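# Set up folding table and park utility cart

## Task

Set the folding table upright on its feet next to the wall so that every part of it lies inside the blue tape without crossing it, and park the utility cart in the yellow bay with all four wheels inside the tape and none touching it. The coffee table must be standing upright at the end, the robot must not fall or be left tilted, and nothing counts if it stays in place only because the robot is holding it.

## Robot and tools

Robot: a Hello Robot Stretch 4 with a single arm. It has an omni-wheel base, a lift that slides up a mast, an arm that telescopes straight out forward, a wrist with yaw, pitch and roll, and a two-finger gripper. It stands about 1.6 m tall, and the base rim reaches at most 0.23 m from the base origin. Cameras on the robot: head_camera (420x560), head_left_camera and head_right_camera (fisheye, 420x672), wrist_camera (616x392).

Frames: the base frame sits on the floor under the base centre, with x forward, y left and z up. hand_pose is reported in this frame as a point between the open fingertips; its printed value may be slightly off. With all wrist joints at 0, the hand axes line up with the base axes. The odometry frame is where the base frame was when the scene began.

execute_actions(actions, cameras): actions is a list holding one action or none. An empty list simply reports state and images. cameras picks which images come back (head_camera, head_left_camera, head_right_camera, wrist_camera, or "all"); omitted, null or ["all"] returns every camera, [] returns none, and an unknown name rejects the whole call. The "pictures" line lists cameras in image order. One action may hold "base", "joints" or both, plus optional "pace" and "contact_limits"; alternatively it holds only "end_of_arm". Every motion in the action starts at once and may finish at different times.
- base: exactly one relative move from the base's current place: {"translate_m": d} drives straight, forward positive, -2 to 2 m; {"strafe_m": d} slides sideways, left positive, -2 to 2 m; {"rotate_rad": d} spins in place, counter-clockwise (left) positive, -3.2 to 3.2 rad. The offset is measured from the base position in the most recent state report.
- joints: absolute target values by name. lift_m 0 to 1.2 m; arm_m 0 to 0.55 m (extension); wrist_yaw_rad -1.134 to 4.276 (0 points forward, positive turns left, 3.14 folds back, above 3.4 the arm may block); wrist_pitch_rad -1.117 to 4.259 (0 level, 1.57 pointing down); wrist_roll_rad -1.117 to 4.259 (0 puts fingers level, positive rolls clockwise viewed from behind); gripper_m -0.038 to 0.141 m fingertip gap (negative squeezes the tips together). Done tolerances: lift and arm ±0.004, yaw and roll ±0.02, pitch ±0.05, gripper ±0.004. A joint target outside its range gets clipped and the result notes it; any other bad value or unknown key rejects the call with no motion.
- pace: "slow", "default", "fast" or "max"; base speeds 0.1/0.3/0.4/0.6 m/s and turning 1/2/3/4 rad/s respectively. With lift above 0.2 the base is slowed further, down to 0.3 m/s and 1 rad/s at full height.
- contact_limits: only {"arm_m": value}, 0 (gentlest) to 0.75 (firmest), default 0.5; the arm stops when it pushes harder.
- end_of_arm: "enable_torque" restarts any wrist or gripper motor that shut off; it then holds its present position.
Parts you leave out of an action may still be driving toward an earlier target, with no status showing it. If a result reports a stop, the rest of the calls in that reply are skipped.

wait(seconds): 0 to 10 s with no new command; returns state and images like an empty action list. Between calls the robot keeps its last command and the world keeps running; loose objects may occasionally get nudged.
zoom_image(camera, region): enlarges a region [x0, y0, x1, y1] in pixels (top-left origin, at most 504x504) of that camera's latest full image.
read_manual(section): only returns URDF licence texts; moves nothing.
finished_scene(scene): ends the current scene (pass its number) once the robot has held the final command, and reports success. It is irreversible, so the goal must already be stable. Replying without any tool call ends everything.

Readings: lidar_m gives 12 distances in metres from the base origin, 30-degree sectors beginning straight ahead and going counter-clockwise (4th left, 7th behind, 10th right); "-" means nothing seen or closer than 0.25 m. It scans from roughly 0.15 m up to robot height, so tabletops register, but it can miss glass, thin legs and much behind the robot. wrist_depth_mm is a 7x7 grid of median depths, 100 to 2000 mm, read from the top left; "-" is invalid; the robot body can show up. base_odometry counts wheel rotation, so slip looks like travel; heading -3.142 to 3.142, left positive. If turned_by_wheels and turned_by_imu differ by over about 0.1 rad, there was a collision or slip, and heading error is roughly their difference. base_tilt in degrees (forward, right positive) carries a fixed bias up to about 1.5.

Statuses: "done" (base: wheels turned the full amount, slip included); "off_target" (stopped short, maybe still pushing); "contact_stop_at_<key>" (blocked; that part goes slack, so a slack lift may sink and a slack base may roll); "limit_stop_at_<name>"; "limit_stop_at_tilt" (leaning over 6 degrees: lift, arm, wheels go slack and ignore commands until level); "limit_stop_at_own_body" (self-collision; move away from the body; likely with pitch below -0.2 combined with roll below -0.4 or above 4); "torque_fault" (a wrist or gripper motor overloaded and went limp, e.g. when the gripper is pressed into something or holds over about 2 kg level; fix with enable_torque). on_its_own lists things not commanded this call; "held at" is the held target, not the position. Slack parts recover when next commanded. motor_effort is percent of maximum, positive toward higher joint values, peak in brackets; readings have bias and noise. For wheel_0, wheel_1 and wheel_2, positive means turning right.

Gripper: command a gap smaller than the object to grip; squeezing tighter pulls it toward the wrist. Neither position nor "done" confirms a grasp; a firm squeeze shows in gripper_m effort. If fingertips jam on a surface, raise the lift. To unfold the wrist at the start, send lift_m 0.4 with wrist_yaw_rad 0 together.

Avoid: turning or driving with more than 1 kg held and arm_m above 0.2, especially fast; steady pushes or pulls with a high gripper or high contact limit (tipping risk); wheels riding onto low objects; drops, slams, hard hits and very hard pushes; knocking over the coffee table; leaving the robot tilted or fallen.

Each tool is called after "Emit:" as name(argument=value, ...), one argument or row to a line, values as JSON.

## Session

Emit:
execute_actions(
  actions=[],
)

Scene clock: 0.00 s.
base_odometry: x=+0.000 y=+0.000 heading=+0.000 (m, m, rad; odometry frame)
turned_by_wheels: +0.000 (rad since the last result)
turned_by_imu: +0.000 (rad since the last result)
base_tilt: forward=-0.4 right=+0.0 (deg)
lidar_m: 0.97 0.94 1.01 0.84 0.80 0.85 1.50 1.25 1.30 1.76 1.69 1.30
base_status: not commanded
joint_positions: lift_m=+0.134 arm_m=-0.002 wrist_yaw_rad=+3.099 wrist_pitch_rad=+0.012 wrist_roll_rad=-0.002 gripper_m=+0.057
joint_status: not commanded
motor_effort: lift_m=+20 arm_m=+0 wrist_yaw_rad=+0 wrist_pitch_rad=-6 wrist_roll_rad=+0 gripper_m=-1 wheel_0=+0 wheel_1=+0 wheel_2=+0 (%)
hand_pose: x=-0.1160 y=+0.0996 z=+0.3090 quat_wxyz=(+0.021, -0.006, -0.001, +1.000) (m; base frame)
wrist_depth_mm: 136 138 - - 1078 854 723 / - 138 - - 1098 842 715 / 107 138 297 1921 1060 854 715 / 119 140 - - 1078 854 732 / 1808 - - - 1078 866 732 / 1229 1205 200 1182 202 917 750 / 831 788 831 150 759 809 759
pictures: head_camera, head_left_camera, head_right_camera, wrist_camera
Images, in order (width x height): head_camera 420x560, head_left_camera 420x672, head_right_camera 420x672, wrist_camera 616x392.

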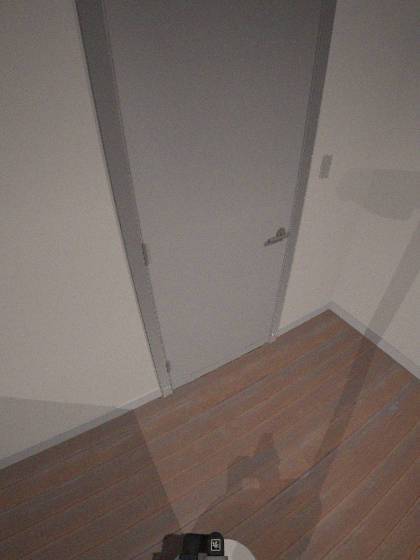

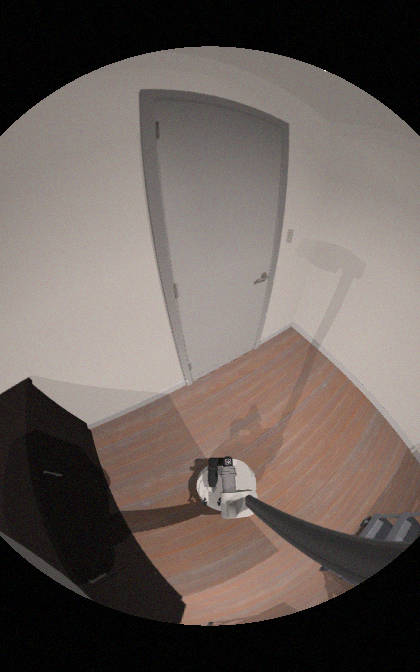

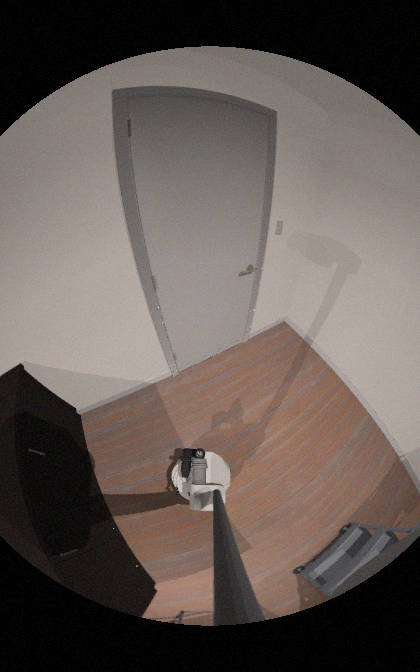

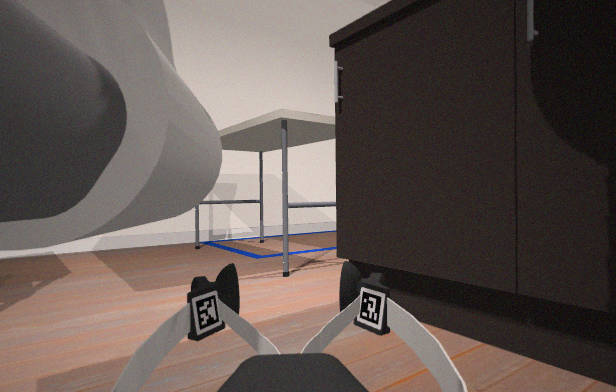

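Emit:
execute_actions(
  actions=[
    {"base":{"rotate_rad":-2.68}},
  ],
  cameras=[],
)

Emit:
execute_actions(
  actions=[
    {"base":{"translate_m":0.7}},
  ],
  cameras=["head_camera","head_left_camera"],
)

Scene clock: 2.77 s.
base_odometry: x=+0.000 y=+0.000 heading=-2.680 (m, m, rad; odometry frame)
turned_by_wheels: -2.680 (rad since the last result)
turned_by_imu: -2.647 (rad since the last result)
base_tilt: forward=-0.4 right=+0.0 (deg)
lidar_m: 1.25 1.28 1.77 1.68 1.43 0.97 0.94 0.98 0.86 0.80 0.83 1.10
base_status: done
joint_positions: lift_m=+0.134 arm_m=-0.002 wrist_yaw_rad=+3.099 wrist_pitch_rad=+0.012 wrist_roll_rad=-0.002 gripper_m=+0.057
joint_status: not commanded
motor_effort: lift_m=+20(20) arm_m=+0(0) wrist_yaw_rad=+0(0) wrist_pitch_rad=-8(5) wrist_roll_rad=+0(2) gripper_m=-2(2) wheel_0=+3(7) wheel_1=+0(10) wheel_2=+2(8) (%)
hand_pose: x=-0.1160 y=+0.0996 z=+0.3090 quat_wxyz=(+0.021, -0.006, -0.001, +1.000) (m; base frame)
wrist_depth_mm: 136 139 1060 1098 1118 1182 1255 / - 138 1060 1098 1118 1182 1229 / 108 139 297 1078 1118 1205 1281 / 119 139 1078 1078 1138 1182 1255 / 976 1025 1060 1098 1138 1182 1255 / 1008 1042 200 1078 201 1182 1205 / 842 778 831 150 768 820 809
pictures: none
No camera images: the call's "cameras" was empty. Leave "cameras" out to get every camera's image.

Scene clock: 6.60 s.
base_odometry: x=-0.626 y=-0.312 heading=-2.679 (m, m, rad; odometry frame)
turned_by_wheels: +0.000 (rad since the last result)
turned_by_imu: -0.004 (rad since the last result)
base_tilt: forward=-0.4 right=+0.0 (deg)
lidar_m: 2.04 0.58 0.72 1.71 1.75 1.71 1.64 1.20 0.83 0.74 0.99 1.10
base_status: done
joint_positions: lift_m=+0.134 arm_m=-0.002 wrist_yaw_rad=+3.099 wrist_pitch_rad=+0.012 wrist_roll_rad=-0.002 gripper_m=+0.057
joint_status: not commanded
motor_effort: lift_m=+20(20) arm_m=+0(0) wrist_yaw_rad=+0(1) wrist_pitch_rad=-6(5) wrist_roll_rad=+1(1) gripper_m=+0(2) wheel_0=+3(8) wheel_1=+1(6) wheel_2=-1(12) (%)
hand_pose: x=-0.1160 y=+0.0996 z=+0.3090 quat_wxyz=(+0.021, -0.006, -0.001, +1.000) (m; base frame)
wrist_depth_mm: 136 139 1808 1756 1921 1983 1983 / - 139 1756 1808 1921 1983 1921 / 107 139 294 1808 1863 1921 1983 / 119 139 1756 1808 1863 1983 1983 / 1618 1708 1708 1756 1863 1921 1983 / 1255 1229 200 1205 200 1205 1182 / 842 768 820 150 768 798 798
pictures: head_camera, head_left_camera
Images, in order (width x height): head_camera 420x560, head_left_camera 420x672.

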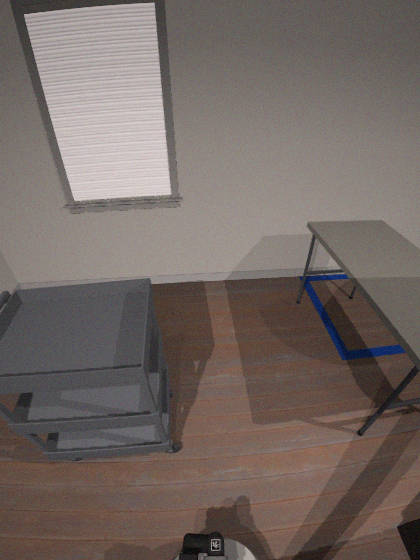

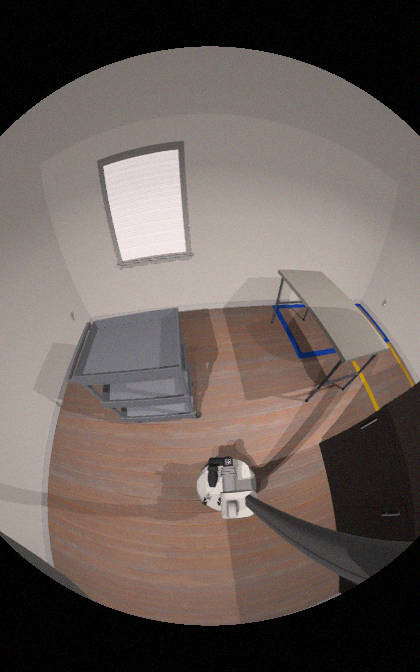

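Emit:
execute_actions(
  actions=[
    {"base":{"strafe_m":-0.25}},
  ],
  cameras=[],
)

Emit:
execute_actions(
  actions=[
    {"base":{"translate_m":0.8}},
  ],
  cameras=[],
)

Emit:
execute_actions(
  actions=[
    {"base":{"rotate_rad":-1.49}},
  ],
  cameras=["head_camera","head_left_camera"],
)

Scene clock: 8.97 s.
base_odometry: x=-0.738 y=-0.088 heading=-2.679 (m, m, rad; odometry frame)
turned_by_wheels: +0.000 (rad since the last result)
turned_by_imu: -0.002 (rad since the last result)
base_tilt: forward=-0.3 right=+0.0 (deg)
lidar_m: 1.76 0.71 0.75 1.96 2.01 1.72 1.64 0.84 0.56 0.51 0.51 0.80
base_status: done
joint_positions: lift_m=+0.134 arm_m=-0.002 wrist_yaw_rad=+3.099 wrist_pitch_rad=+0.012 wrist_roll_rad=-0.002 gripper_m=+0.057
joint_status: not commanded
motor_effort: lift_m=+20(20) arm_m=+0(0) wrist_yaw_rad=+0(0) wrist_pitch_rad=-5(5) wrist_roll_rad=+0(1) gripper_m=-3(2) wheel_0=+3(10) wheel_1=+0(9) wheel_2=+0(1) (%)
hand_pose: x=-0.1160 y=+0.0996 z=+0.3090 quat_wxyz=(+0.021, -0.006, -0.001, +1.000) (m; base frame)
wrist_depth_mm: 136 139 1708 1808 1921 - - / - 139 1756 1808 1863 1983 - / 107 139 296 1808 1921 1983 - / 119 139 1756 1808 1863 1921 - / 1060 1661 1756 1808 1808 1921 - / 1182 1229 200 1229 201 1205 1205 / 831 778 831 150 768 809 809
pictures: none
No camera images: the call's "cameras" was empty. Leave "cameras" out to get every camera's image.

Scene clock: 13.10 s.
base_odometry: x=-1.454 y=-0.445 heading=-2.679 (m, m, rad; odometry frame)
turned_by_wheels: +0.000 (rad since the last result)
turned_by_imu: -0.004 (rad since the last result)
base_tilt: forward=-0.6 right=+0.0 (deg)
lidar_m: 1.28 1.32 0.51 0.47 0.48 2.58 2.45 0.79 0.55 0.48 0.51 0.68
base_status: done
joint_positions: lift_m=+0.134 arm_m=-0.002 wrist_yaw_rad=+3.099 wrist_pitch_rad=+0.012 wrist_roll_rad=-0.002 gripper_m=+0.057
joint_status: not commanded
motor_effort: lift_m=+20(20) arm_m=+0(0) wrist_yaw_rad=+0(0) wrist_pitch_rad=-4(4) wrist_roll_rad=-2(1) gripper_m=-3(2) wheel_0=+3(6) wheel_1=+1(7) wheel_2=-2(12) (%)
hand_pose: x=-0.1160 y=+0.0996 z=+0.3090 quat_wxyz=(+0.021, -0.006, -0.001, +1.000) (m; base frame)
wrist_depth_mm: 136 138 - - - - - / - 138 - - - - - / 108 139 296 - - - - / 119 139 - - - - - / 976 1863 - - - - - / 1138 1205 200 1229 200 1205 1182 / 831 768 809 150 768 820 809
pictures: none
No camera images: the call's "cameras" was empty. Leave "cameras" out to get every camera's image.

Scene clock: 15.10 s.
base_odometry: x=-1.454 y=-0.445 heading=+2.114 (m, m, rad; odometry frame)
turned_by_wheels: -1.490 (rad since the last result)
turned_by_imu: -1.472 (rad since the last result)
base_tilt: forward=-0.5 right=-0.2 (deg)
lidar_m: 0.49 0.53 0.72 1.29 1.33 0.51 0.47 0.48 2.52 1.81 0.77 0.52
base_status: done
joint_positions: lift_m=+0.134 arm_m=-0.002 wrist_yaw_rad=+3.099 wrist_pitch_rad=+0.012 wrist_roll_rad=-0.002 gripper_m=+0.057
joint_status: not commanded
motor_effort: lift_m=+20(20) arm_m=+0(0) wrist_yaw_rad=-1(0) wrist_pitch_rad=-7(6) wrist_roll_rad=+0(0) gripper_m=-3(3) wheel_0=+3(7) wheel_1=+1(8) wheel_2=+2(9) (%)
hand_pose: x=-0.1160 y=+0.0996 z=+0.3090 quat_wxyz=(+0.021, -0.006, -0.001, +1.000) (m; base frame)
wrist_depth_mm: 136 139 904 904 - - 1537 / - 138 1118 1138 - - 1537 / 108 139 296 634 - - 1499 / 119 139 - - - - 1537 / 1756 1160 1229 1205 - 1983 1537 / 1229 574 200 609 201 1205 1160 / 831 569 750 150 759 798 820
pictures: head_camera, head_left_camera
Images, in order (width x height): head_camera 420x560, head_left_camera 420x672.

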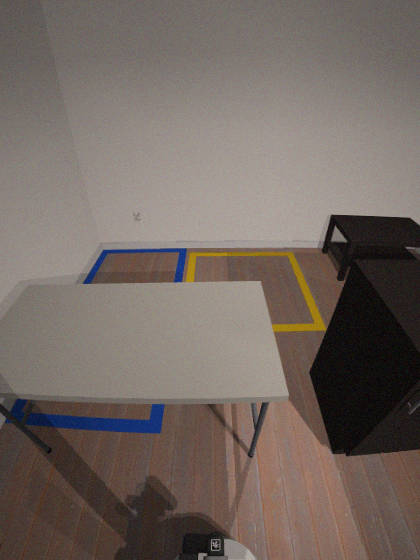

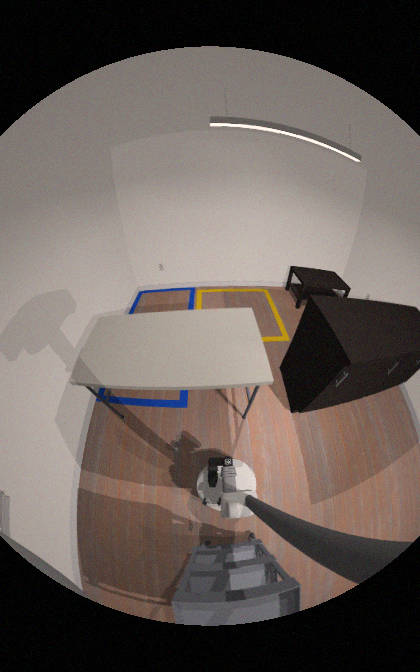

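Emit:
execute_actions(
  actions=[
    {"base":{"rotate_rad":-0.08,"strafe_m":null}},
  ],
  cameras=[],
)

Emit:
execute_actions(
  actions=[
    {"base":{"strafe_m":-0.17}},
  ],
  cameras=[],
)

Emit:
execute_actions(
  actions=[
    {"base":{"translate_m":0.8},"pace":"slow"},
  ],
  cameras=["head_camera","head_left_camera"],
)


Scene clock: 17.17 s.
base_odometry: x=-1.308 y=-0.358 heading=+2.115 (m, m, rad; odometry frame)
turned_by_wheels: +0.000 (rad since the last result)
turned_by_imu: -0.002 (rad since the last result)
base_tilt: forward=-0.2 right=+0.0 (deg)
lidar_m: 0.50 0.52 0.74 1.45 1.48 0.49 0.46 2.15 2.33 1.77 0.67 0.65
base_status: done
joint_positions: lift_m=+0.134 arm_m=-0.002 wrist_yaw_rad=+3.099 wrist_pitch_rad=+0.012 wrist_roll_rad=-0.002 gripper_m=+0.057
joint_status: not commanded
motor_effort: lift_m=+20(20) arm_m=+0(0) wrist_yaw_rad=+0(1) wrist_pitch_rad=-5(3) wrist_roll_rad=+0(0) gripper_m=+0(1) wheel_0=+3(10) wheel_1=+1(9) wheel_2=+0(1) (%)
hand_pose: x=-0.1160 y=+0.0996 z=+0.3090 quat_wxyz=(+0.021, -0.006, -0.001, +1.000) (m; base frame)
wrist_depth_mm: 136 139 891 917 904 - 1708 / - 138 603 1160 1118 - 1756 / 107 139 296 621 647 - 1756 / 119 139 1138 - - - 1708 / 1756 - 1160 1205 1160 - 1661 / 1255 1229 200 609 200 1205 1182 / 820 778 597 150 715 809 798
pictures: none
No camera images: the call's "cameras" was empty. Leave "cameras" out to get every camera's image.

action 0: "base": translate_m = 0.8 would last too long for one action: at the pace "slow" translate_m can be at most 0.766 in either direction: name a faster pace, or command the rest in another action

Emit:
execute_actions(
  actions=[
    {"base":{"translate_m":0.76},"pace":"slow"},
  ],
  cameras=["head_left_camera"],
)

Scene clock: 26.13 s.
base_odometry: x=-1.701 y=+0.293 heading=+2.115 (m, m, rad; odometry frame)
turned_by_wheels: +0.000 (rad since the last result)
turned_by_imu: -0.007 (rad since the last result)
base_tilt: forward=-0.6 right=+0.1 (deg)
lidar_m: 0.25 0.25 0.25 0.28 1.52 1.29 1.22 2.94 0.47 0.43 0.46 1.65
base_status: done
joint_positions: lift_m=+0.134 arm_m=-0.002 wrist_yaw_rad=+3.099 wrist_pitch_rad=+0.012 wrist_roll_rad=-0.002 gripper_m=+0.057
joint_status: not commanded
motor_effort: lift_m=+20(20) arm_m=+0(0) wrist_yaw_rad=-1(0) wrist_pitch_rad=-7(5) wrist_roll_rad=+0(1) gripper_m=-1(3) wheel_0=+5(6) wheel_1=+4(7) wheel_2=-5(9) (%)
hand_pose: x=-0.1160 y=+0.0996 z=+0.3090 quat_wxyz=(+0.021, -0.006, -0.001, +1.000) (m; base frame)
wrist_depth_mm: 136 139 - - - - 1708 / - 139 - 1430 - - 1756 / 108 138 296 1921 - - 1756 / 119 140 - - - - 1756 / 1756 - - 1430 - - 1618 / 1255 1229 200 1205 201 1205 1182 / 820 778 820 150 768 809 809
pictures: head_left_camera
Images, in order (width x height): head_left_camera 420x672.

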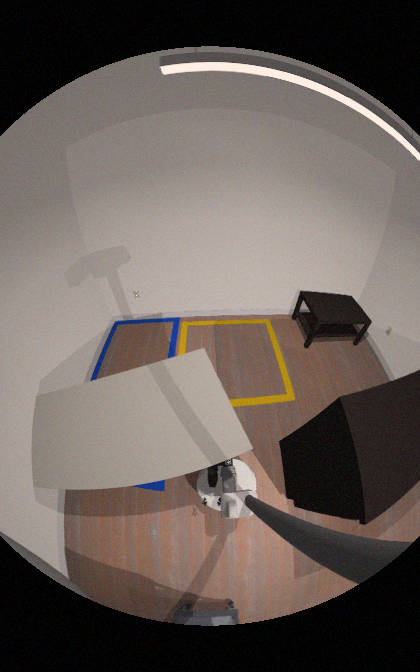

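Emit:
execute_actions(
  actions=[
    {"base":{"rotate_rad":0.35},"pace":"slow"},
  ],
  cameras=[],
)

Emit:
execute_actions(
  actions=[
    {"base":{"translate_m":0.4}},
  ],
  cameras=["head_left_camera"],
)

Scene clock: 28.57 s.
base_odometry: x=-1.701 y=+0.293 heading=+2.464 (m, m, rad; odometry frame)
turned_by_wheels: +0.349 (rad since the last result)
turned_by_imu: +0.343 (rad since the last result)
base_tilt: forward=-0.3 right=+0.1 (deg)
lidar_m: 0.25 0.25 0.25 0.63 1.80 1.22 2.84 0.50 0.43 0.44 1.67 0.25
base_status: done
joint_positions: lift_m=+0.134 arm_m=-0.002 wrist_yaw_rad=+3.099 wrist_pitch_rad=+0.012 wrist_roll_rad=-0.002 gripper_m=+0.057
joint_status: not commanded
motor_effort: lift_m=+20(20) arm_m=+0(0) wrist_yaw_rad=+0(0) wrist_pitch_rad=-5(6) wrist_roll_rad=+0(2) gripper_m=-1(3) wheel_0=-4(5) wheel_1=-3(7) wheel_2=-5(7) (%)
hand_pose: x=-0.1160 y=+0.0996 z=+0.3090 quat_wxyz=(+0.021, -0.006, -0.001, +1.000) (m; base frame)
wrist_depth_mm: 136 138 - - - - - / - 138 - - 1366 1708 - / 107 138 296 - - - - / 119 139 - - - - - / 1808 - - - 1336 1661 - / 1281 1229 200 1229 201 1205 1182 / 831 778 820 150 759 809 820
pictures: none
No camera images: the call's "cameras" was empty. Leave "cameras" out to get every camera's image.

Scene clock: 31.37 s.
base_odometry: x=-2.013 y=+0.543 heading=+2.464 (m, m, rad; odometry frame)
turned_by_wheels: +0.000 (rad since the last result)
turned_by_imu: -0.003 (rad since the last result)
base_tilt: forward=-0.4 right=-0.1 (deg)
lidar_m: 0.25 0.25 0.25 0.25 1.62 1.61 1.61 0.67 0.61 1.63 0.25 0.25
base_status: done
joint_positions: lift_m=+0.134 arm_m=-0.002 wrist_yaw_rad=+3.099 wrist_pitch_rad=+0.012 wrist_roll_rad=-0.002 gripper_m=+0.057
joint_status: not commanded
motor_effort: lift_m=+20(20) arm_m=+0(0) wrist_yaw_rad=+0(0) wrist_pitch_rad=-3(5) wrist_roll_rad=+2(0) gripper_m=-1(4) wheel_0=+4(8) wheel_1=+2(6) wheel_2=-4(16) (%)
hand_pose: x=-0.1160 y=+0.0996 z=+0.3090 quat_wxyz=(+0.021, -0.006, -0.001, +1.000) (m; base frame)
wrist_depth_mm: 136 139 - - - - - / - 138 - - 1756 - - / 108 139 297 - - - - / 119 139 - - - - - / 741 - - - 1708 - - / 798 1255 200 1205 201 1182 1205 / 759 788 820 150 759 809 809
pictures: head_left_camera
Images, in order (width x height): head_left_camera 420x672.

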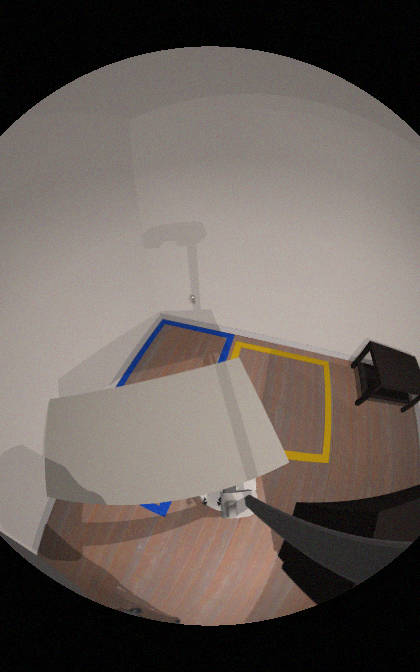

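Emit:
execute_actions(
  actions=[
    {"base":{"translate_m":0.7},"pace":"slow"},
  ],
  cameras=["head_left_camera"],
)

Scene clock: 39.73 s.
base_odometry: x=-2.558 y=+0.982 heading=+2.464 (m, m, rad; odometry frame)
turned_by_wheels: +0.000 (rad since the last result)
turned_by_imu: -0.006 (rad since the last result)
base_tilt: forward=-0.5 right=-0.1 (deg)
lidar_m: 0.25 0.25 0.25 0.25 0.25 0.25 1.47 1.08 1.73 1.44 0.25 0.25
base_status: done
joint_positions: lift_m=+0.134 arm_m=-0.002 wrist_yaw_rad=+3.099 wrist_pitch_rad=+0.012 wrist_roll_rad=-0.002 gripper_m=+0.057
joint_status: not commanded
motor_effort: lift_m=+20(20) arm_m=+0(0) wrist_yaw_rad=+0(0) wrist_pitch_rad=-4(6) wrist_roll_rad=+2(1) gripper_m=-4(1) wheel_0=+4(10) wheel_1=+4(5) wheel_2=-8(11) (%)
hand_pose: x=-0.1160 y=+0.0996 z=+0.3090 quat_wxyz=(+0.021, -0.006, -0.001, +1.000) (m; base frame)
wrist_depth_mm: 136 138 - - - - 778 / - 139 - - - - - / 108 138 294 - - - - / 119 139 - - - - 1863 / 991 1397 - - - - 1921 / 1042 1255 200 1229 202 1205 1205 / 842 778 820 150 759 809 798
pictures: head_left_camera
Images, in order (width x height): head_left_camera 420x672.

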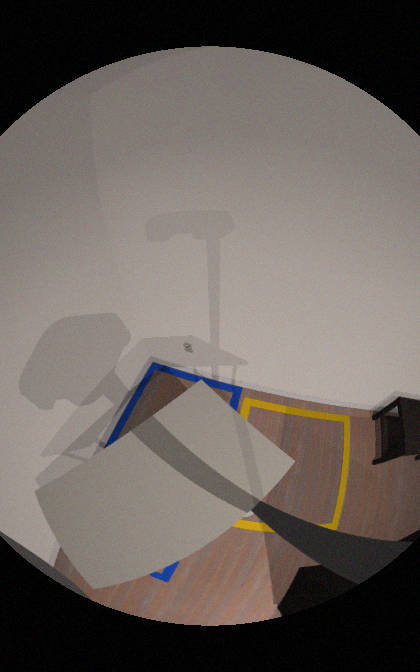

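Emit:
execute_actions(
  actions=[
    {"base":{"translate_m":0.45},"pace":"slow"},
  ],
  cameras=["head_left_camera"],
)

Emit:
execute_actions(
  actions=[
    {"base":{"strafe_m":0.2},"pace":"slow"},
  ],
  cameras=["head_left_camera"],
)

Scene clock: 45.67 s.
base_odometry: x=-2.908 y=+1.264 heading=+2.464 (m, m, rad; odometry frame)
turned_by_wheels: +0.001 (rad since the last result)
turned_by_imu: -0.001 (rad since the last result)
base_tilt: forward=-0.5 right=+0.0 (deg)
lidar_m: 0.25 0.25 0.25 0.25 0.25 0.25 1.75 1.52 1.57 0.84 0.25 0.25
base_status: done
joint_positions: lift_m=+0.134 arm_m=-0.002 wrist_yaw_rad=+3.099 wrist_pitch_rad=+0.012 wrist_roll_rad=-0.002 gripper_m=+0.057
joint_status: not commanded
motor_effort: lift_m=+20(20) arm_m=+0(0) wrist_yaw_rad=+0(0) wrist_pitch_rad=-5(3) wrist_roll_rad=+1(0) gripper_m=-3(2) wheel_0=+8(10) wheel_1=+7(11) wheel_2=-7(13) (%)
hand_pose: x=-0.1160 y=+0.0996 z=+0.3090 quat_wxyz=(+0.021, -0.006, -0.001, +1.000) (m; base frame)
wrist_depth_mm: 136 139 - - - 778 768 / - 139 - - - - 1863 / 107 139 296 - - - 1921 / 119 140 - - - - 1708 / 1464 1576 - - - - 1756 / 1255 1229 200 1255 201 1205 1182 / 831 759 820 150 778 809 809
pictures: head_left_camera
Images, in order (width x height): head_left_camera 420x672.

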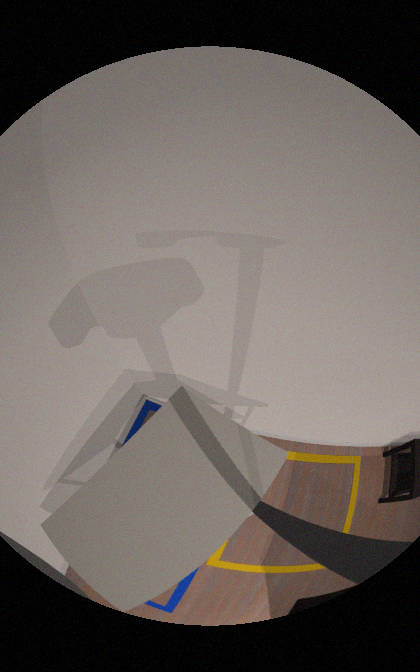

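Scene clock: 48.80 s.
base_odometry: x=-3.034 y=+1.108 heading=+2.464 (m, m, rad; odometry frame)
turned_by_wheels: +0.000 (rad since the last result)
turned_by_imu: +0.000 (rad since the last result)
base_tilt: forward=-0.5 right=-0.1 (deg)
lidar_m: 0.25 0.25 0.25 0.25 0.25 0.25 0.26 1.61 1.77 0.96 0.25 0.25
base_status: done
joint_positions: lift_m=+0.134 arm_m=-0.002 wrist_yaw_rad=+3.099 wrist_pitch_rad=+0.012 wrist_roll_rad=-0.002 gripper_m=+0.057
joint_status: not commanded
motor_effort: lift_m=+20(20) arm_m=+0(0) wrist_yaw_rad=+0(0) wrist_pitch_rad=-5(6) wrist_roll_rad=+0(0) gripper_m=-1(2) wheel_0=-6(10) wheel_1=+6(10) wheel_2=+0(5) (%)
hand_pose: x=-0.1160 y=+0.0996 z=+0.3090 quat_wxyz=(+0.021, -0.006, -0.001, +1.000) (m; base frame)
wrist_depth_mm: 136 139 - - 759 759 1281 / - 138 - - - - 1464 / 107 139 296 - - - 1464 / 119 139 - - - - 1366 / 1537 1808 - - - - 1464 / 1229 1229 200 1229 200 1205 1205 / 854 778 809 150 759 809 809
pictures: head_left_camera
Images, in order (width x height): head_left_camera 420x672.

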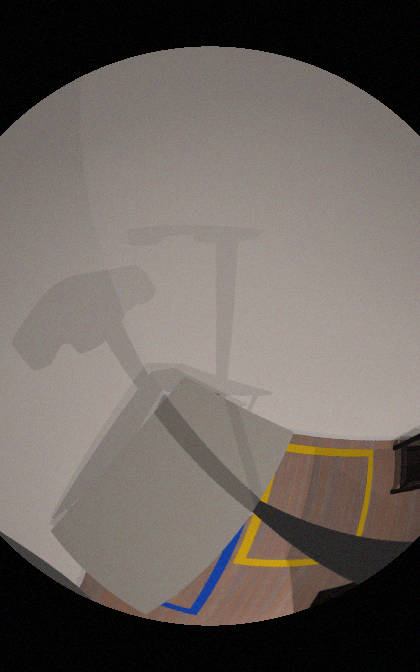

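Emit:
execute_actions(
  actions=[
    {"base":{"strafe_m":0.15},"pace":"slow"},
  ],
  cameras=[],
)

Emit:
execute_actions(
  actions=[
    {"base":{"rotate_rad":1.14},"pace":"slow"},
  ],
  cameras=[],
)

Emit:
execute_actions(
  actions=[
    {"base":{"translate_m":-0.9}},
  ],
  cameras=["head_left_camera","head_camera"],
)

Scene clock: 51.60 s.
base_odometry: x=-3.127 y=+0.991 heading=+2.465 (m, m, rad; odometry frame)
turned_by_wheels: +0.000 (rad since the last result)
turned_by_imu: +0.000 (rad since the last result)
base_tilt: forward=-0.5 right=+0.0 (deg)
lidar_m: 0.25 0.25 0.25 0.25 0.25 0.25 0.25 1.68 1.90 1.07 0.25 0.25
base_status: done
joint_positions: lift_m=+0.134 arm_m=-0.002 wrist_yaw_rad=+3.099 wrist_pitch_rad=+0.012 wrist_roll_rad=-0.002 gripper_m=+0.057
joint_status: not commanded
motor_effort: lift_m=+20(20) arm_m=+0(0) wrist_yaw_rad=+0(0) wrist_pitch_rad=-6(6) wrist_roll_rad=+1(1) gripper_m=-2(4) wheel_0=-7(10) wheel_1=+9(12) wheel_2=+0(0) (%)
hand_pose: x=-0.1160 y=+0.0996 z=+0.3090 quat_wxyz=(+0.021, -0.006, -0.001, +1.000) (m; base frame)
wrist_depth_mm: 136 139 - - 768 1576 1042 / - 138 - - - - 1138 / 107 139 296 - - - 1138 / 119 139 - - - - 1138 / 1464 - - - - 1921 1138 / 1255 1205 201 1229 201 1182 1025 / 831 788 820 150 768 809 809
pictures: none
No camera images: the call's "cameras" was empty. Leave "cameras" out to get every camera's image.

Scene clock: 54.03 s.
base_odometry: x=-3.127 y=+0.991 heading=-2.680 (m, m, rad; odometry frame)
turned_by_wheels: +1.139 (rad since the last result)
turned_by_imu: +1.123 (rad since the last result)
base_tilt: forward=-0.5 right=-0.1 (deg)
lidar_m: 0.25 0.25 0.25 0.25 2.04 1.66 1.89 0.94 0.64 0.25 0.25 0.25
base_status: done
joint_positions: lift_m=+0.134 arm_m=-0.002 wrist_yaw_rad=+3.099 wrist_pitch_rad=+0.012 wrist_roll_rad=-0.002 gripper_m=+0.057
joint_status: not commanded
motor_effort: lift_m=+20(20) arm_m=+0(0) wrist_yaw_rad=-1(0) wrist_pitch_rad=-5(5) wrist_roll_rad=-2(1) gripper_m=-2(2) wheel_0=-3(8) wheel_1=-1(7) wheel_2=-9(12) (%)
hand_pose: x=-0.1160 y=+0.0996 z=+0.3090 quat_wxyz=(+0.021, -0.006, -0.001, +1.000) (m; base frame)
wrist_depth_mm: 136 139 - - - - - / - 138 - - - 1661 - / 107 138 296 - - 1576 1661 / 119 140 - - - 1618 1708 / 1205 1863 - - 1983 1661 1708 / 1160 1255 200 1229 200 1182 1160 / 831 778 831 150 768 809 820
pictures: none
No camera images: the call's "cameras" was empty. Leave "cameras" out to get every camera's image.

Scene clock: 58.53 s.
base_odometry: x=-2.321 y=+1.392 heading=-2.680 (m, m, rad; odometry frame)
turned_by_wheels: +0.000 (rad since the last result)
turned_by_imu: +0.001 (rad since the last result)
base_tilt: forward=-0.4 right=-0.1 (deg)
lidar_m: 0.83 0.87 1.99 2.49 1.03 1.24 1.00 1.02 0.70 0.65 0.67 0.87
base_status: done
joint_positions: lift_m=+0.134 arm_m=-0.002 wrist_yaw_rad=+3.099 wrist_pitch_rad=+0.012 wrist_roll_rad=-0.002 gripper_m=+0.057
joint_status: not commanded
motor_effort: lift_m=+20(20) arm_m=+0(0) wrist_yaw_rad=+0(0) wrist_pitch_rad=-4(7) wrist_roll_rad=+1(1) gripper_m=-1(4) wheel_0=-2(6) wheel_1=-2(7) wheel_2=+1(11) (%)
hand_pose: x=-0.1160 y=+0.0996 z=+0.3090 quat_wxyz=(+0.021, -0.006, -0.001, +1.000) (m; base frame)
wrist_depth_mm: 136 139 - - - - 991 / - 139 - - - 1366 1008 / 108 138 294 - - 1366 1025 / 119 140 - - - 1366 1025 / 1060 1499 1921 - 1983 1366 1025 / 1138 1255 200 1205 200 1182 1008 / 831 759 831 150 759 809 809
pictures: head_camera, head_left_camera
Images, in order (width x height): head_camera 420x560, head_left_camera 420x672.

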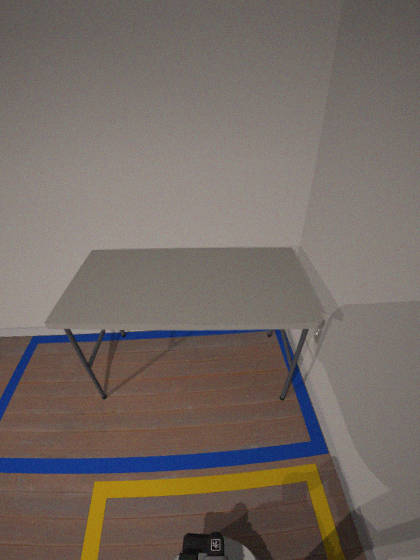

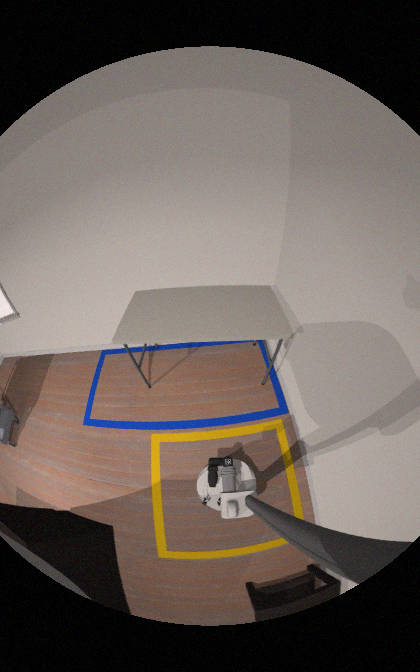

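Emit:
execute_actions(
  actions=[
    {"base":{"strafe_m":0.19},"joints":{"lift_m":0.56,"wrist_yaw_rad":0,"wrist_roll_rad":1.57,"gripper_m":0.13,"arm_m":0.15}},
  ],
  cameras=["wrist_camera","head_camera"],
)

Scene clock: 61.43 s.
base_odometry: x=-2.237 y=+1.222 heading=-2.680 (m, m, rad; odometry frame)
turned_by_wheels: +0.000 (rad since the last result)
turned_by_imu: +0.000 (rad since the last result)
base_tilt: forward=-0.5 right=-0.2 (deg)
lidar_m: 0.83 0.85 1.97 2.29 0.86 1.00 1.24 1.03 0.92 0.84 0.87 0.86
base_status: done
joint_positions: lift_m=+0.560 arm_m=+0.149 wrist_yaw_rad=+0.000 wrist_pitch_rad=+0.012 wrist_roll_rad=+1.570 gripper_m=+0.130
joint_status: all done
motor_effort: lift_m=+24(26) arm_m=+8(9) wrist_yaw_rad=-2(1) wrist_pitch_rad=-6(4) wrist_roll_rad=+2(9) gripper_m=+0(2) wheel_0=-1(9) wheel_1=+2(10) wheel_2=+0(1) (%)
hand_pose: x=+0.6080 y=-0.0873 z=+0.7345 quat_wxyz=(+0.707, +0.707, +0.004, -0.004) (m; base frame)
wrist_depth_mm: 1138 1118 1138 1160 1182 1205 991 / 1118 1118 1160 1160 1160 1205 991 / 1118 1118 1138 1138 1160 1205 991 / 1098 1098 1098 1138 1138 1182 976 / 1078 1098 1118 1098 1160 1118 976 / 1060 208 1098 473 218 1138 1008 / 1060 1078 1042 147 1098 1138 976
pictures: head_camera, wrist_camera
Images, in order (width x height): head_camera 420x560, wrist_camera 616x392.

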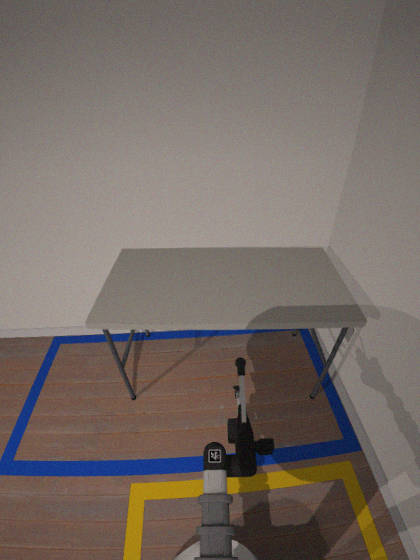

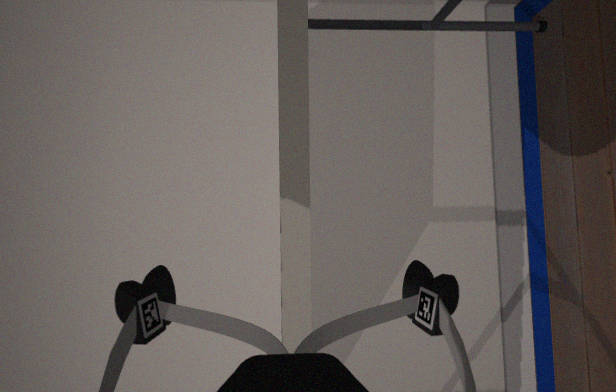

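Emit:
execute_actions(
  actions=[
    {"base":{"translate_m":0.3}},
  ],
  cameras=[],
)

Emit:
execute_actions(
  actions=[
    {"joints":{"gripper_m":-0.03}},
  ],
  cameras=[],
)

Emit:
execute_actions(
  actions=[
    {"base":{"translate_m":-0.17},"pace":"slow"},
  ],
  cameras=["wrist_camera","head_camera"],
)

Scene clock: 64.03 s.
base_odometry: x=-2.505 y=+1.088 heading=-2.680 (m, m, rad; odometry frame)
turned_by_wheels: +0.000 (rad since the last result)
turned_by_imu: -0.002 (rad since the last result)
base_tilt: forward=-0.6 right=-0.1 (deg)
lidar_m: 0.53 0.56 1.58 2.32 1.15 1.06 1.32 1.29 0.88 0.82 0.75 0.56
base_status: done
joint_positions: lift_m=+0.560 arm_m=+0.149 wrist_yaw_rad=+0.000 wrist_pitch_rad=+0.012 wrist_roll_rad=+1.570 gripper_m=+0.130
joint_status: not commanded
motor_effort: lift_m=+24(24) arm_m=+8(8) wrist_yaw_rad=-2(2) wrist_pitch_rad=-6(6) wrist_roll_rad=+1(0) gripper_m=+0(1) wheel_0=+4(8) wheel_1=+2(6) wheel_2=-2(12) (%)
hand_pose: x=+0.6080 y=-0.0874 z=+0.7344 quat_wxyz=(+0.707, +0.707, +0.004, -0.004) (m; base frame)
wrist_depth_mm: 831 842 842 167 891 891 891 / 820 820 831 168 854 878 878 / 820 831 831 167 842 866 866 / 798 809 809 167 854 854 866 / 778 798 820 167 831 854 842 / 778 208 798 167 218 831 842 / 778 798 798 149 831 820 842
pictures: none
No camera images: the call's "cameras" was empty. Leave "cameras" out to get every camera's image.

Scene clock: 66.43 s.
base_odometry: x=-2.505 y=+1.088 heading=-2.680 (m, m, rad; odometry frame)
turned_by_wheels: +0.000 (rad since the last result)
turned_by_imu: -0.001 (rad since the last result)
base_tilt: forward=-0.3 right=+0.0 (deg)
lidar_m: 0.52 0.56 0.76 2.33 1.11 1.07 1.32 1.31 0.89 0.82 0.74 0.56
base_status: not commanded
joint_positions: lift_m=+0.560 arm_m=+0.149 wrist_yaw_rad=+0.003 wrist_pitch_rad=+0.020 wrist_roll_rad=+1.570 gripper_m=-0.029
joint_status: all done
on_its_own: wrist_pitch_rad is at rest, and its effort (-27) is outside its rest range (-23 to +23)
motor_effort: lift_m=+23(23) arm_m=+5(8) wrist_yaw_rad=-10(9) wrist_pitch_rad=-27(31) wrist_roll_rad=+1(1) gripper_m=-27(24) wheel_0=+2(3) wheel_1=+2(2) wheel_2=-1(2) (%)
hand_pose: x=+0.6088 y=-0.0865 z=+0.7323 quat_wxyz=(+0.707, +0.707, +0.008, -0.006) (m; base frame)
wrist_depth_mm: 820 831 842 157 878 891 891 / 809 820 831 157 866 878 904 / 788 809 820 158 866 866 866 / 798 820 809 157 831 866 866 / 788 798 809 158 842 854 854 / 788 798 182 158 185 831 854 / 759 159 798 157 820 820 831
pictures: none
No camera images: the call's "cameras" was empty. Leave "cameras" out to get every camera's image.

Scene clock: 69.43 s.
base_odometry: x=-2.353 y=+1.164 heading=-2.680 (m, m, rad; odometry frame)
turned_by_wheels: +0.000 (rad since the last result)
turned_by_imu: +0.000 (rad since the last result)
base_tilt: forward=-0.4 right=-0.1 (deg)
lidar_m: 0.51 0.55 0.77 2.31 0.95 1.02 1.17 1.16 0.88 0.83 0.73 0.57
base_status: done
joint_positions: lift_m=+0.560 arm_m=+0.149 wrist_yaw_rad=+0.003 wrist_pitch_rad=+0.020 wrist_roll_rad=+1.570 gripper_m=-0.029
joint_status: not commanded
on_its_own: wrist_pitch_rad is at rest, and its effort (-26) is outside its rest range (-23 to +23)
motor_effort: lift_m=+24(24) arm_m=+5(5) wrist_yaw_rad=-9(11) wrist_pitch_rad=-26(28) wrist_roll_rad=+2(3) gripper_m=-27(27) wheel_0=-4(7) wheel_1=-3(5) wheel_2=+7(13) (%)
hand_pose: x=+0.6088 y=-0.0865 z=+0.7323 quat_wxyz=(+0.707, +0.707, +0.008, -0.006) (m; base frame)
wrist_depth_mm: 976 991 1008 155 1042 1078 976 / 960 976 1008 156 1042 1042 976 / 960 991 1008 156 1025 1042 976 / 946 976 991 157 1025 1042 976 / 946 960 976 157 1008 1025 976 / 946 946 183 158 185 1008 976 / 931 159 917 158 976 1008 976
pictures: head_camera, wrist_camera
Images, in order (width x height): head_camera 420x560, wrist_camera 616x392.

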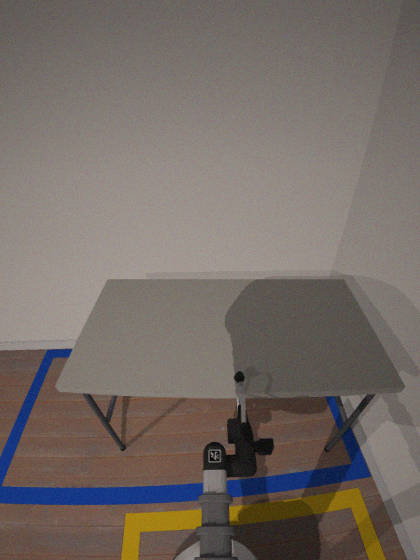

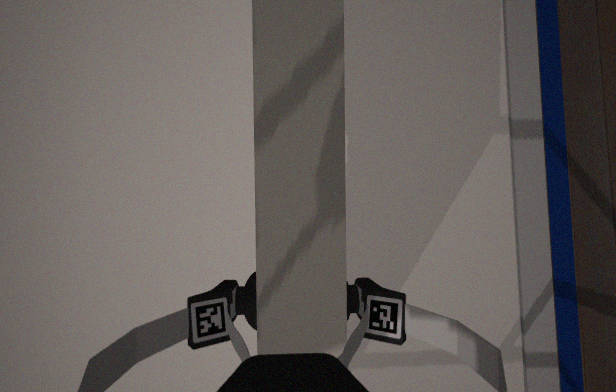

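Emit:
execute_actions(
  actions=[
    {"joints":{"gripper_m":0.13}},
  ],
  cameras=[],
)

Emit:
execute_actions(
  actions=[
    {"joints":{"arm_m":0}},
  ],
  cameras=[],
)

Emit:
execute_actions(
  actions=[
    {"base":{"strafe_m":1.15}},
  ],
  cameras=[],
)

Emit:
execute_actions(
  actions=[
    {"base":{"rotate_rad":-1.59}},
  ],
  cameras=[],
)

Emit:
execute_actions(
  actions=[
    {"base":{"strafe_m":0.94}},
  ],
  cameras=[],
)

Emit:
execute_actions(
  actions=[
    {"joints":{"arm_m":0.2}},
  ],
  cameras=["head_left_camera","wrist_camera"],
)

Scene clock: 72.23 s.
base_odometry: x=-2.353 y=+1.164 heading=-2.680 (m, m, rad; odometry frame)
turned_by_wheels: +0.000 (rad since the last result)
turned_by_imu: -0.001 (rad since the last result)
base_tilt: forward=-0.4 right=+0.1 (deg)
lidar_m: 0.53 0.54 1.82 2.31 0.93 1.01 1.17 1.17 0.87 0.84 0.76 0.56
base_status: not commanded
joint_positions: lift_m=+0.560 arm_m=+0.149 wrist_yaw_rad=-0.001 wrist_pitch_rad=+0.013 wrist_roll_rad=+1.570 gripper_m=+0.130
joint_status: all done
motor_effort: lift_m=+23(23) arm_m=+5(5) wrist_yaw_rad=+2(10) wrist_pitch_rad=-7(28) wrist_roll_rad=+1(0) gripper_m=+0(29) wheel_0=+0(4) wheel_1=+0(3) wheel_2=+0(7) (%)
hand_pose: x=+0.6085 y=-0.0876 z=+0.7342 quat_wxyz=(+0.707, +0.707, +0.004, -0.005) (m; base frame)
wrist_depth_mm: 991 1008 1025 165 1060 1060 1008 / 976 1008 1008 165 1042 1060 991 / 976 960 1008 166 1025 1042 991 / 960 960 976 166 1008 1042 976 / 946 960 960 166 1008 991 991 / 946 208 991 166 219 1008 991 / 917 946 960 148 960 991 976
pictures: none
No camera images: the call's "cameras" was empty. Leave "cameras" out to get every camera's image.

Scene clock: 73.73 s.
base_odometry: x=-2.353 y=+1.164 heading=-2.680 (m, m, rad; odometry frame)
turned_by_wheels: +0.000 (rad since the last result)
turned_by_imu: -0.001 (rad since the last result)
base_tilt: forward=-0.4 right=+0.0 (deg)
lidar_m: 0.52 0.57 1.78 2.31 0.96 1.01 1.18 1.16 0.90 0.83 0.75 0.54
base_status: not commanded
joint_positions: lift_m=+0.560 arm_m=+0.001 wrist_yaw_rad=+0.000 wrist_pitch_rad=+0.012 wrist_roll_rad=+1.570 gripper_m=+0.130
joint_status: all done
motor_effort: lift_m=+23(23) arm_m=-8(8) wrist_yaw_rad=-1(1) wrist_pitch_rad=-7(8) wrist_roll_rad=+0(1) gripper_m=+1(0) wheel_0=+0(0) wheel_1=+0(0) wheel_2=+0(0) (%)
hand_pose: x=+0.4609 y=-0.0874 z=+0.7345 quat_wxyz=(+0.707, +0.707, +0.004, -0.004) (m; base frame)
wrist_depth_mm: 1138 1160 1182 312 1205 1205 991 / 1138 1118 1182 310 1205 1205 976 / 1118 1138 1160 314 1160 1160 991 / 1098 1098 1160 315 1160 1160 1008 / 1098 1118 1138 315 1138 1138 1008 / 1078 209 1118 317 218 1160 991 / 1060 1098 1098 147 1118 1138 991
pictures: none
No camera images: the call's "cameras" was empty. Leave "cameras" out to get every camera's image.

Scene clock: 78.90 s.
base_odometry: x=-1.841 y=+0.135 heading=-2.680 (m, m, rad; odometry frame)
turned_by_wheels: +0.000 (rad since the last result)
turned_by_imu: +0.003 (rad since the last result)
base_tilt: forward=-0.4 right=+0.0 (deg)
lidar_m: 1.25 1.29 1.69 1.16 2.79 2.62 0.62 0.65 1.85 1.99 0.82 0.87
base_status: done
joint_positions: lift_m=+0.560 arm_m=+0.001 wrist_yaw_rad=+0.000 wrist_pitch_rad=+0.012 wrist_roll_rad=+1.570 gripper_m=+0.130
joint_status: not commanded
motor_effort: lift_m=+24(23) arm_m=-8(8) wrist_yaw_rad=-1(1) wrist_pitch_rad=-5(4) wrist_roll_rad=-1(2) gripper_m=+3(1) wheel_0=-1(10) wheel_1=+0(11) wheel_2=+0(1) (%)
hand_pose: x=+0.4609 y=-0.0874 z=+0.7345 quat_wxyz=(+0.707, +0.707, +0.004, -0.004) (m; base frame)
wrist_depth_mm: 1078 1078 1078 1118 1118 1138 976 / 1060 1060 1078 1098 1118 1118 976 / 1042 1025 1060 1098 1098 1078 991 / 1042 1042 1042 1060 1060 1098 976 / 1008 1042 1060 1078 1060 1098 1008 / 1008 208 1042 1060 218 1078 1008 / 1008 1008 1025 147 1060 1042 960
pictures: none
No camera images: the call's "cameras" was empty. Leave "cameras" out to get every camera's image.

Scene clock: 80.97 s.
base_odometry: x=-1.841 y=+0.134 heading=+2.014 (m, m, rad; odometry frame)
turned_by_wheels: -1.589 (rad since the last result)
turned_by_imu: -1.570 (rad since the last result)
base_tilt: forward=-0.4 right=+0.0 (deg)
lidar_m: 1.96 0.83 0.83 1.26 1.30 1.64 1.17 1.19 2.65 0.62 0.64 1.83
base_status: done
joint_positions: lift_m=+0.560 arm_m=+0.001 wrist_yaw_rad=+0.000 wrist_pitch_rad=+0.012 wrist_roll_rad=+1.570 gripper_m=+0.130
joint_status: not commanded
motor_effort: lift_m=+23(23) arm_m=-8(8) wrist_yaw_rad=+0(1) wrist_pitch_rad=-8(7) wrist_roll_rad=+2(0) gripper_m=+0(1) wheel_0=+5(7) wheel_1=+3(10) wheel_2=+2(9) (%)
hand_pose: x=+0.4609 y=-0.0874 z=+0.7345 quat_wxyz=(+0.707, +0.707, +0.004, -0.004) (m; base frame)
wrist_depth_mm: 1756 1808 1921 1863 1921 1397 960 / 1756 1808 1808 1808 1921 1397 976 / 1756 1808 1756 1808 1863 1397 976 / 1708 1756 1756 1756 1808 1397 976 / 1708 1756 1708 1808 1756 1397 976 / 1661 208 1756 1756 218 1308 1008 / 1661 1661 1708 147 1808 1308 976
pictures: none
No camera images: the call's "cameras" was empty. Leave "cameras" out to get every camera's image.

Scene clock: 85.43 s.
base_odometry: x=-2.690 y=-0.268 heading=+2.014 (m, m, rad; odometry frame)
turned_by_wheels: +0.000 (rad since the last result)
turned_by_imu: +0.002 (rad since the last result)
base_tilt: forward=-0.6 right=-0.1 (deg)
lidar_m: 0.57 0.54 0.35 0.32 0.33 0.45 1.01 1.46 1.68 1.57 1.60 0.60
base_status: done
joint_positions: lift_m=+0.560 arm_m=+0.001 wrist_yaw_rad=+0.000 wrist_pitch_rad=+0.012 wrist_roll_rad=+1.570 gripper_m=+0.130
joint_status: not commanded
motor_effort: lift_m=+23(24) arm_m=-8(8) wrist_yaw_rad=+0(1) wrist_pitch_rad=-5(5) wrist_roll_rad=+1(1) gripper_m=+0(0) wheel_0=-3(11) wheel_1=+0(9) wheel_2=+0(0) (%)
hand_pose: x=+0.4609 y=-0.0874 z=+0.7345 quat_wxyz=(+0.707, +0.707, +0.004, -0.004) (m; base frame)
wrist_depth_mm: 1708 1708 1756 404 418 1229 904 / 1661 1756 1708 1808 1756 1397 1008 / 1661 1708 1708 1499 1756 1366 976 / 1618 1661 1661 1708 1708 1397 976 / 1618 1618 1661 1499 1756 1397 991 / 1618 209 1661 362 218 1308 1025 / 1499 1366 1430 147 1397 1255 976
pictures: none
No camera images: the call's "cameras" was empty. Leave "cameras" out to get every camera's image.

Scene clock: 87.13 s.
base_odometry: x=-2.690 y=-0.268 heading=+2.014 (m, m, rad; odometry frame)
turned_by_wheels: +0.000 (rad since the last result)
turned_by_imu: -0.001 (rad since the last result)
base_tilt: forward=-0.4 right=+0.0 (deg)
lidar_m: 0.58 0.53 0.36 0.32 0.33 0.45 1.03 1.45 1.68 1.57 1.61 0.61
base_status: not commanded
joint_positions: lift_m=+0.560 arm_m=+0.198 wrist_yaw_rad=+0.000 wrist_pitch_rad=+0.013 wrist_roll_rad=+1.570 gripper_m=+0.130
joint_status: all done
motor_effort: lift_m=+24(23) arm_m=+9(9) wrist_yaw_rad=-1(1) wrist_pitch_rad=-7(8) wrist_roll_rad=+1(0) gripper_m=+2(0) wheel_0=-3(3) wheel_1=-1(1) wheel_2=+0(0) (%)
hand_pose: x=+0.6578 y=-0.0874 z=+0.7344 quat_wxyz=(+0.707, +0.707, +0.004, -0.004) (m; base frame)
wrist_depth_mm: 1499 1499 1537 165 1576 1366 976 / 1499 1537 1537 166 1618 1366 960 / 1464 1537 1464 166 1576 1366 991 / 1464 1499 1499 166 1537 1366 991 / 1430 1464 1464 166 1576 1397 976 / 1397 208 1464 166 218 1255 991 / 1430 1397 1464 149 1499 1281 976
pictures: head_left_camera, wrist_camera
Images, in order (width x height): head_left_camera 420x672, wrist_camera 616x392.

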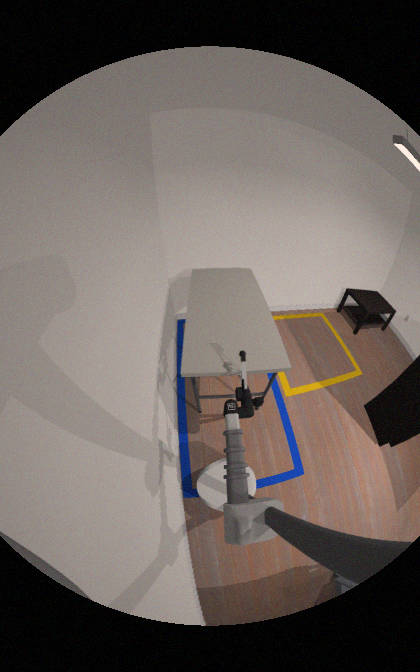

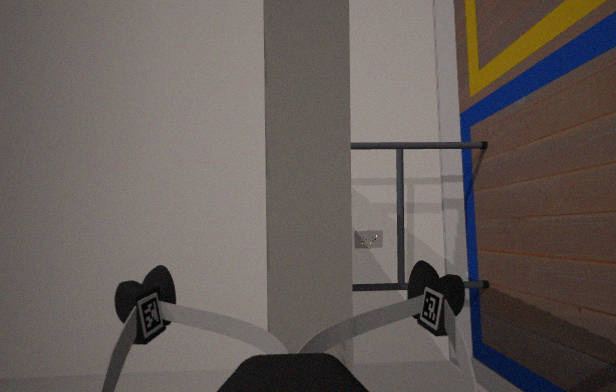

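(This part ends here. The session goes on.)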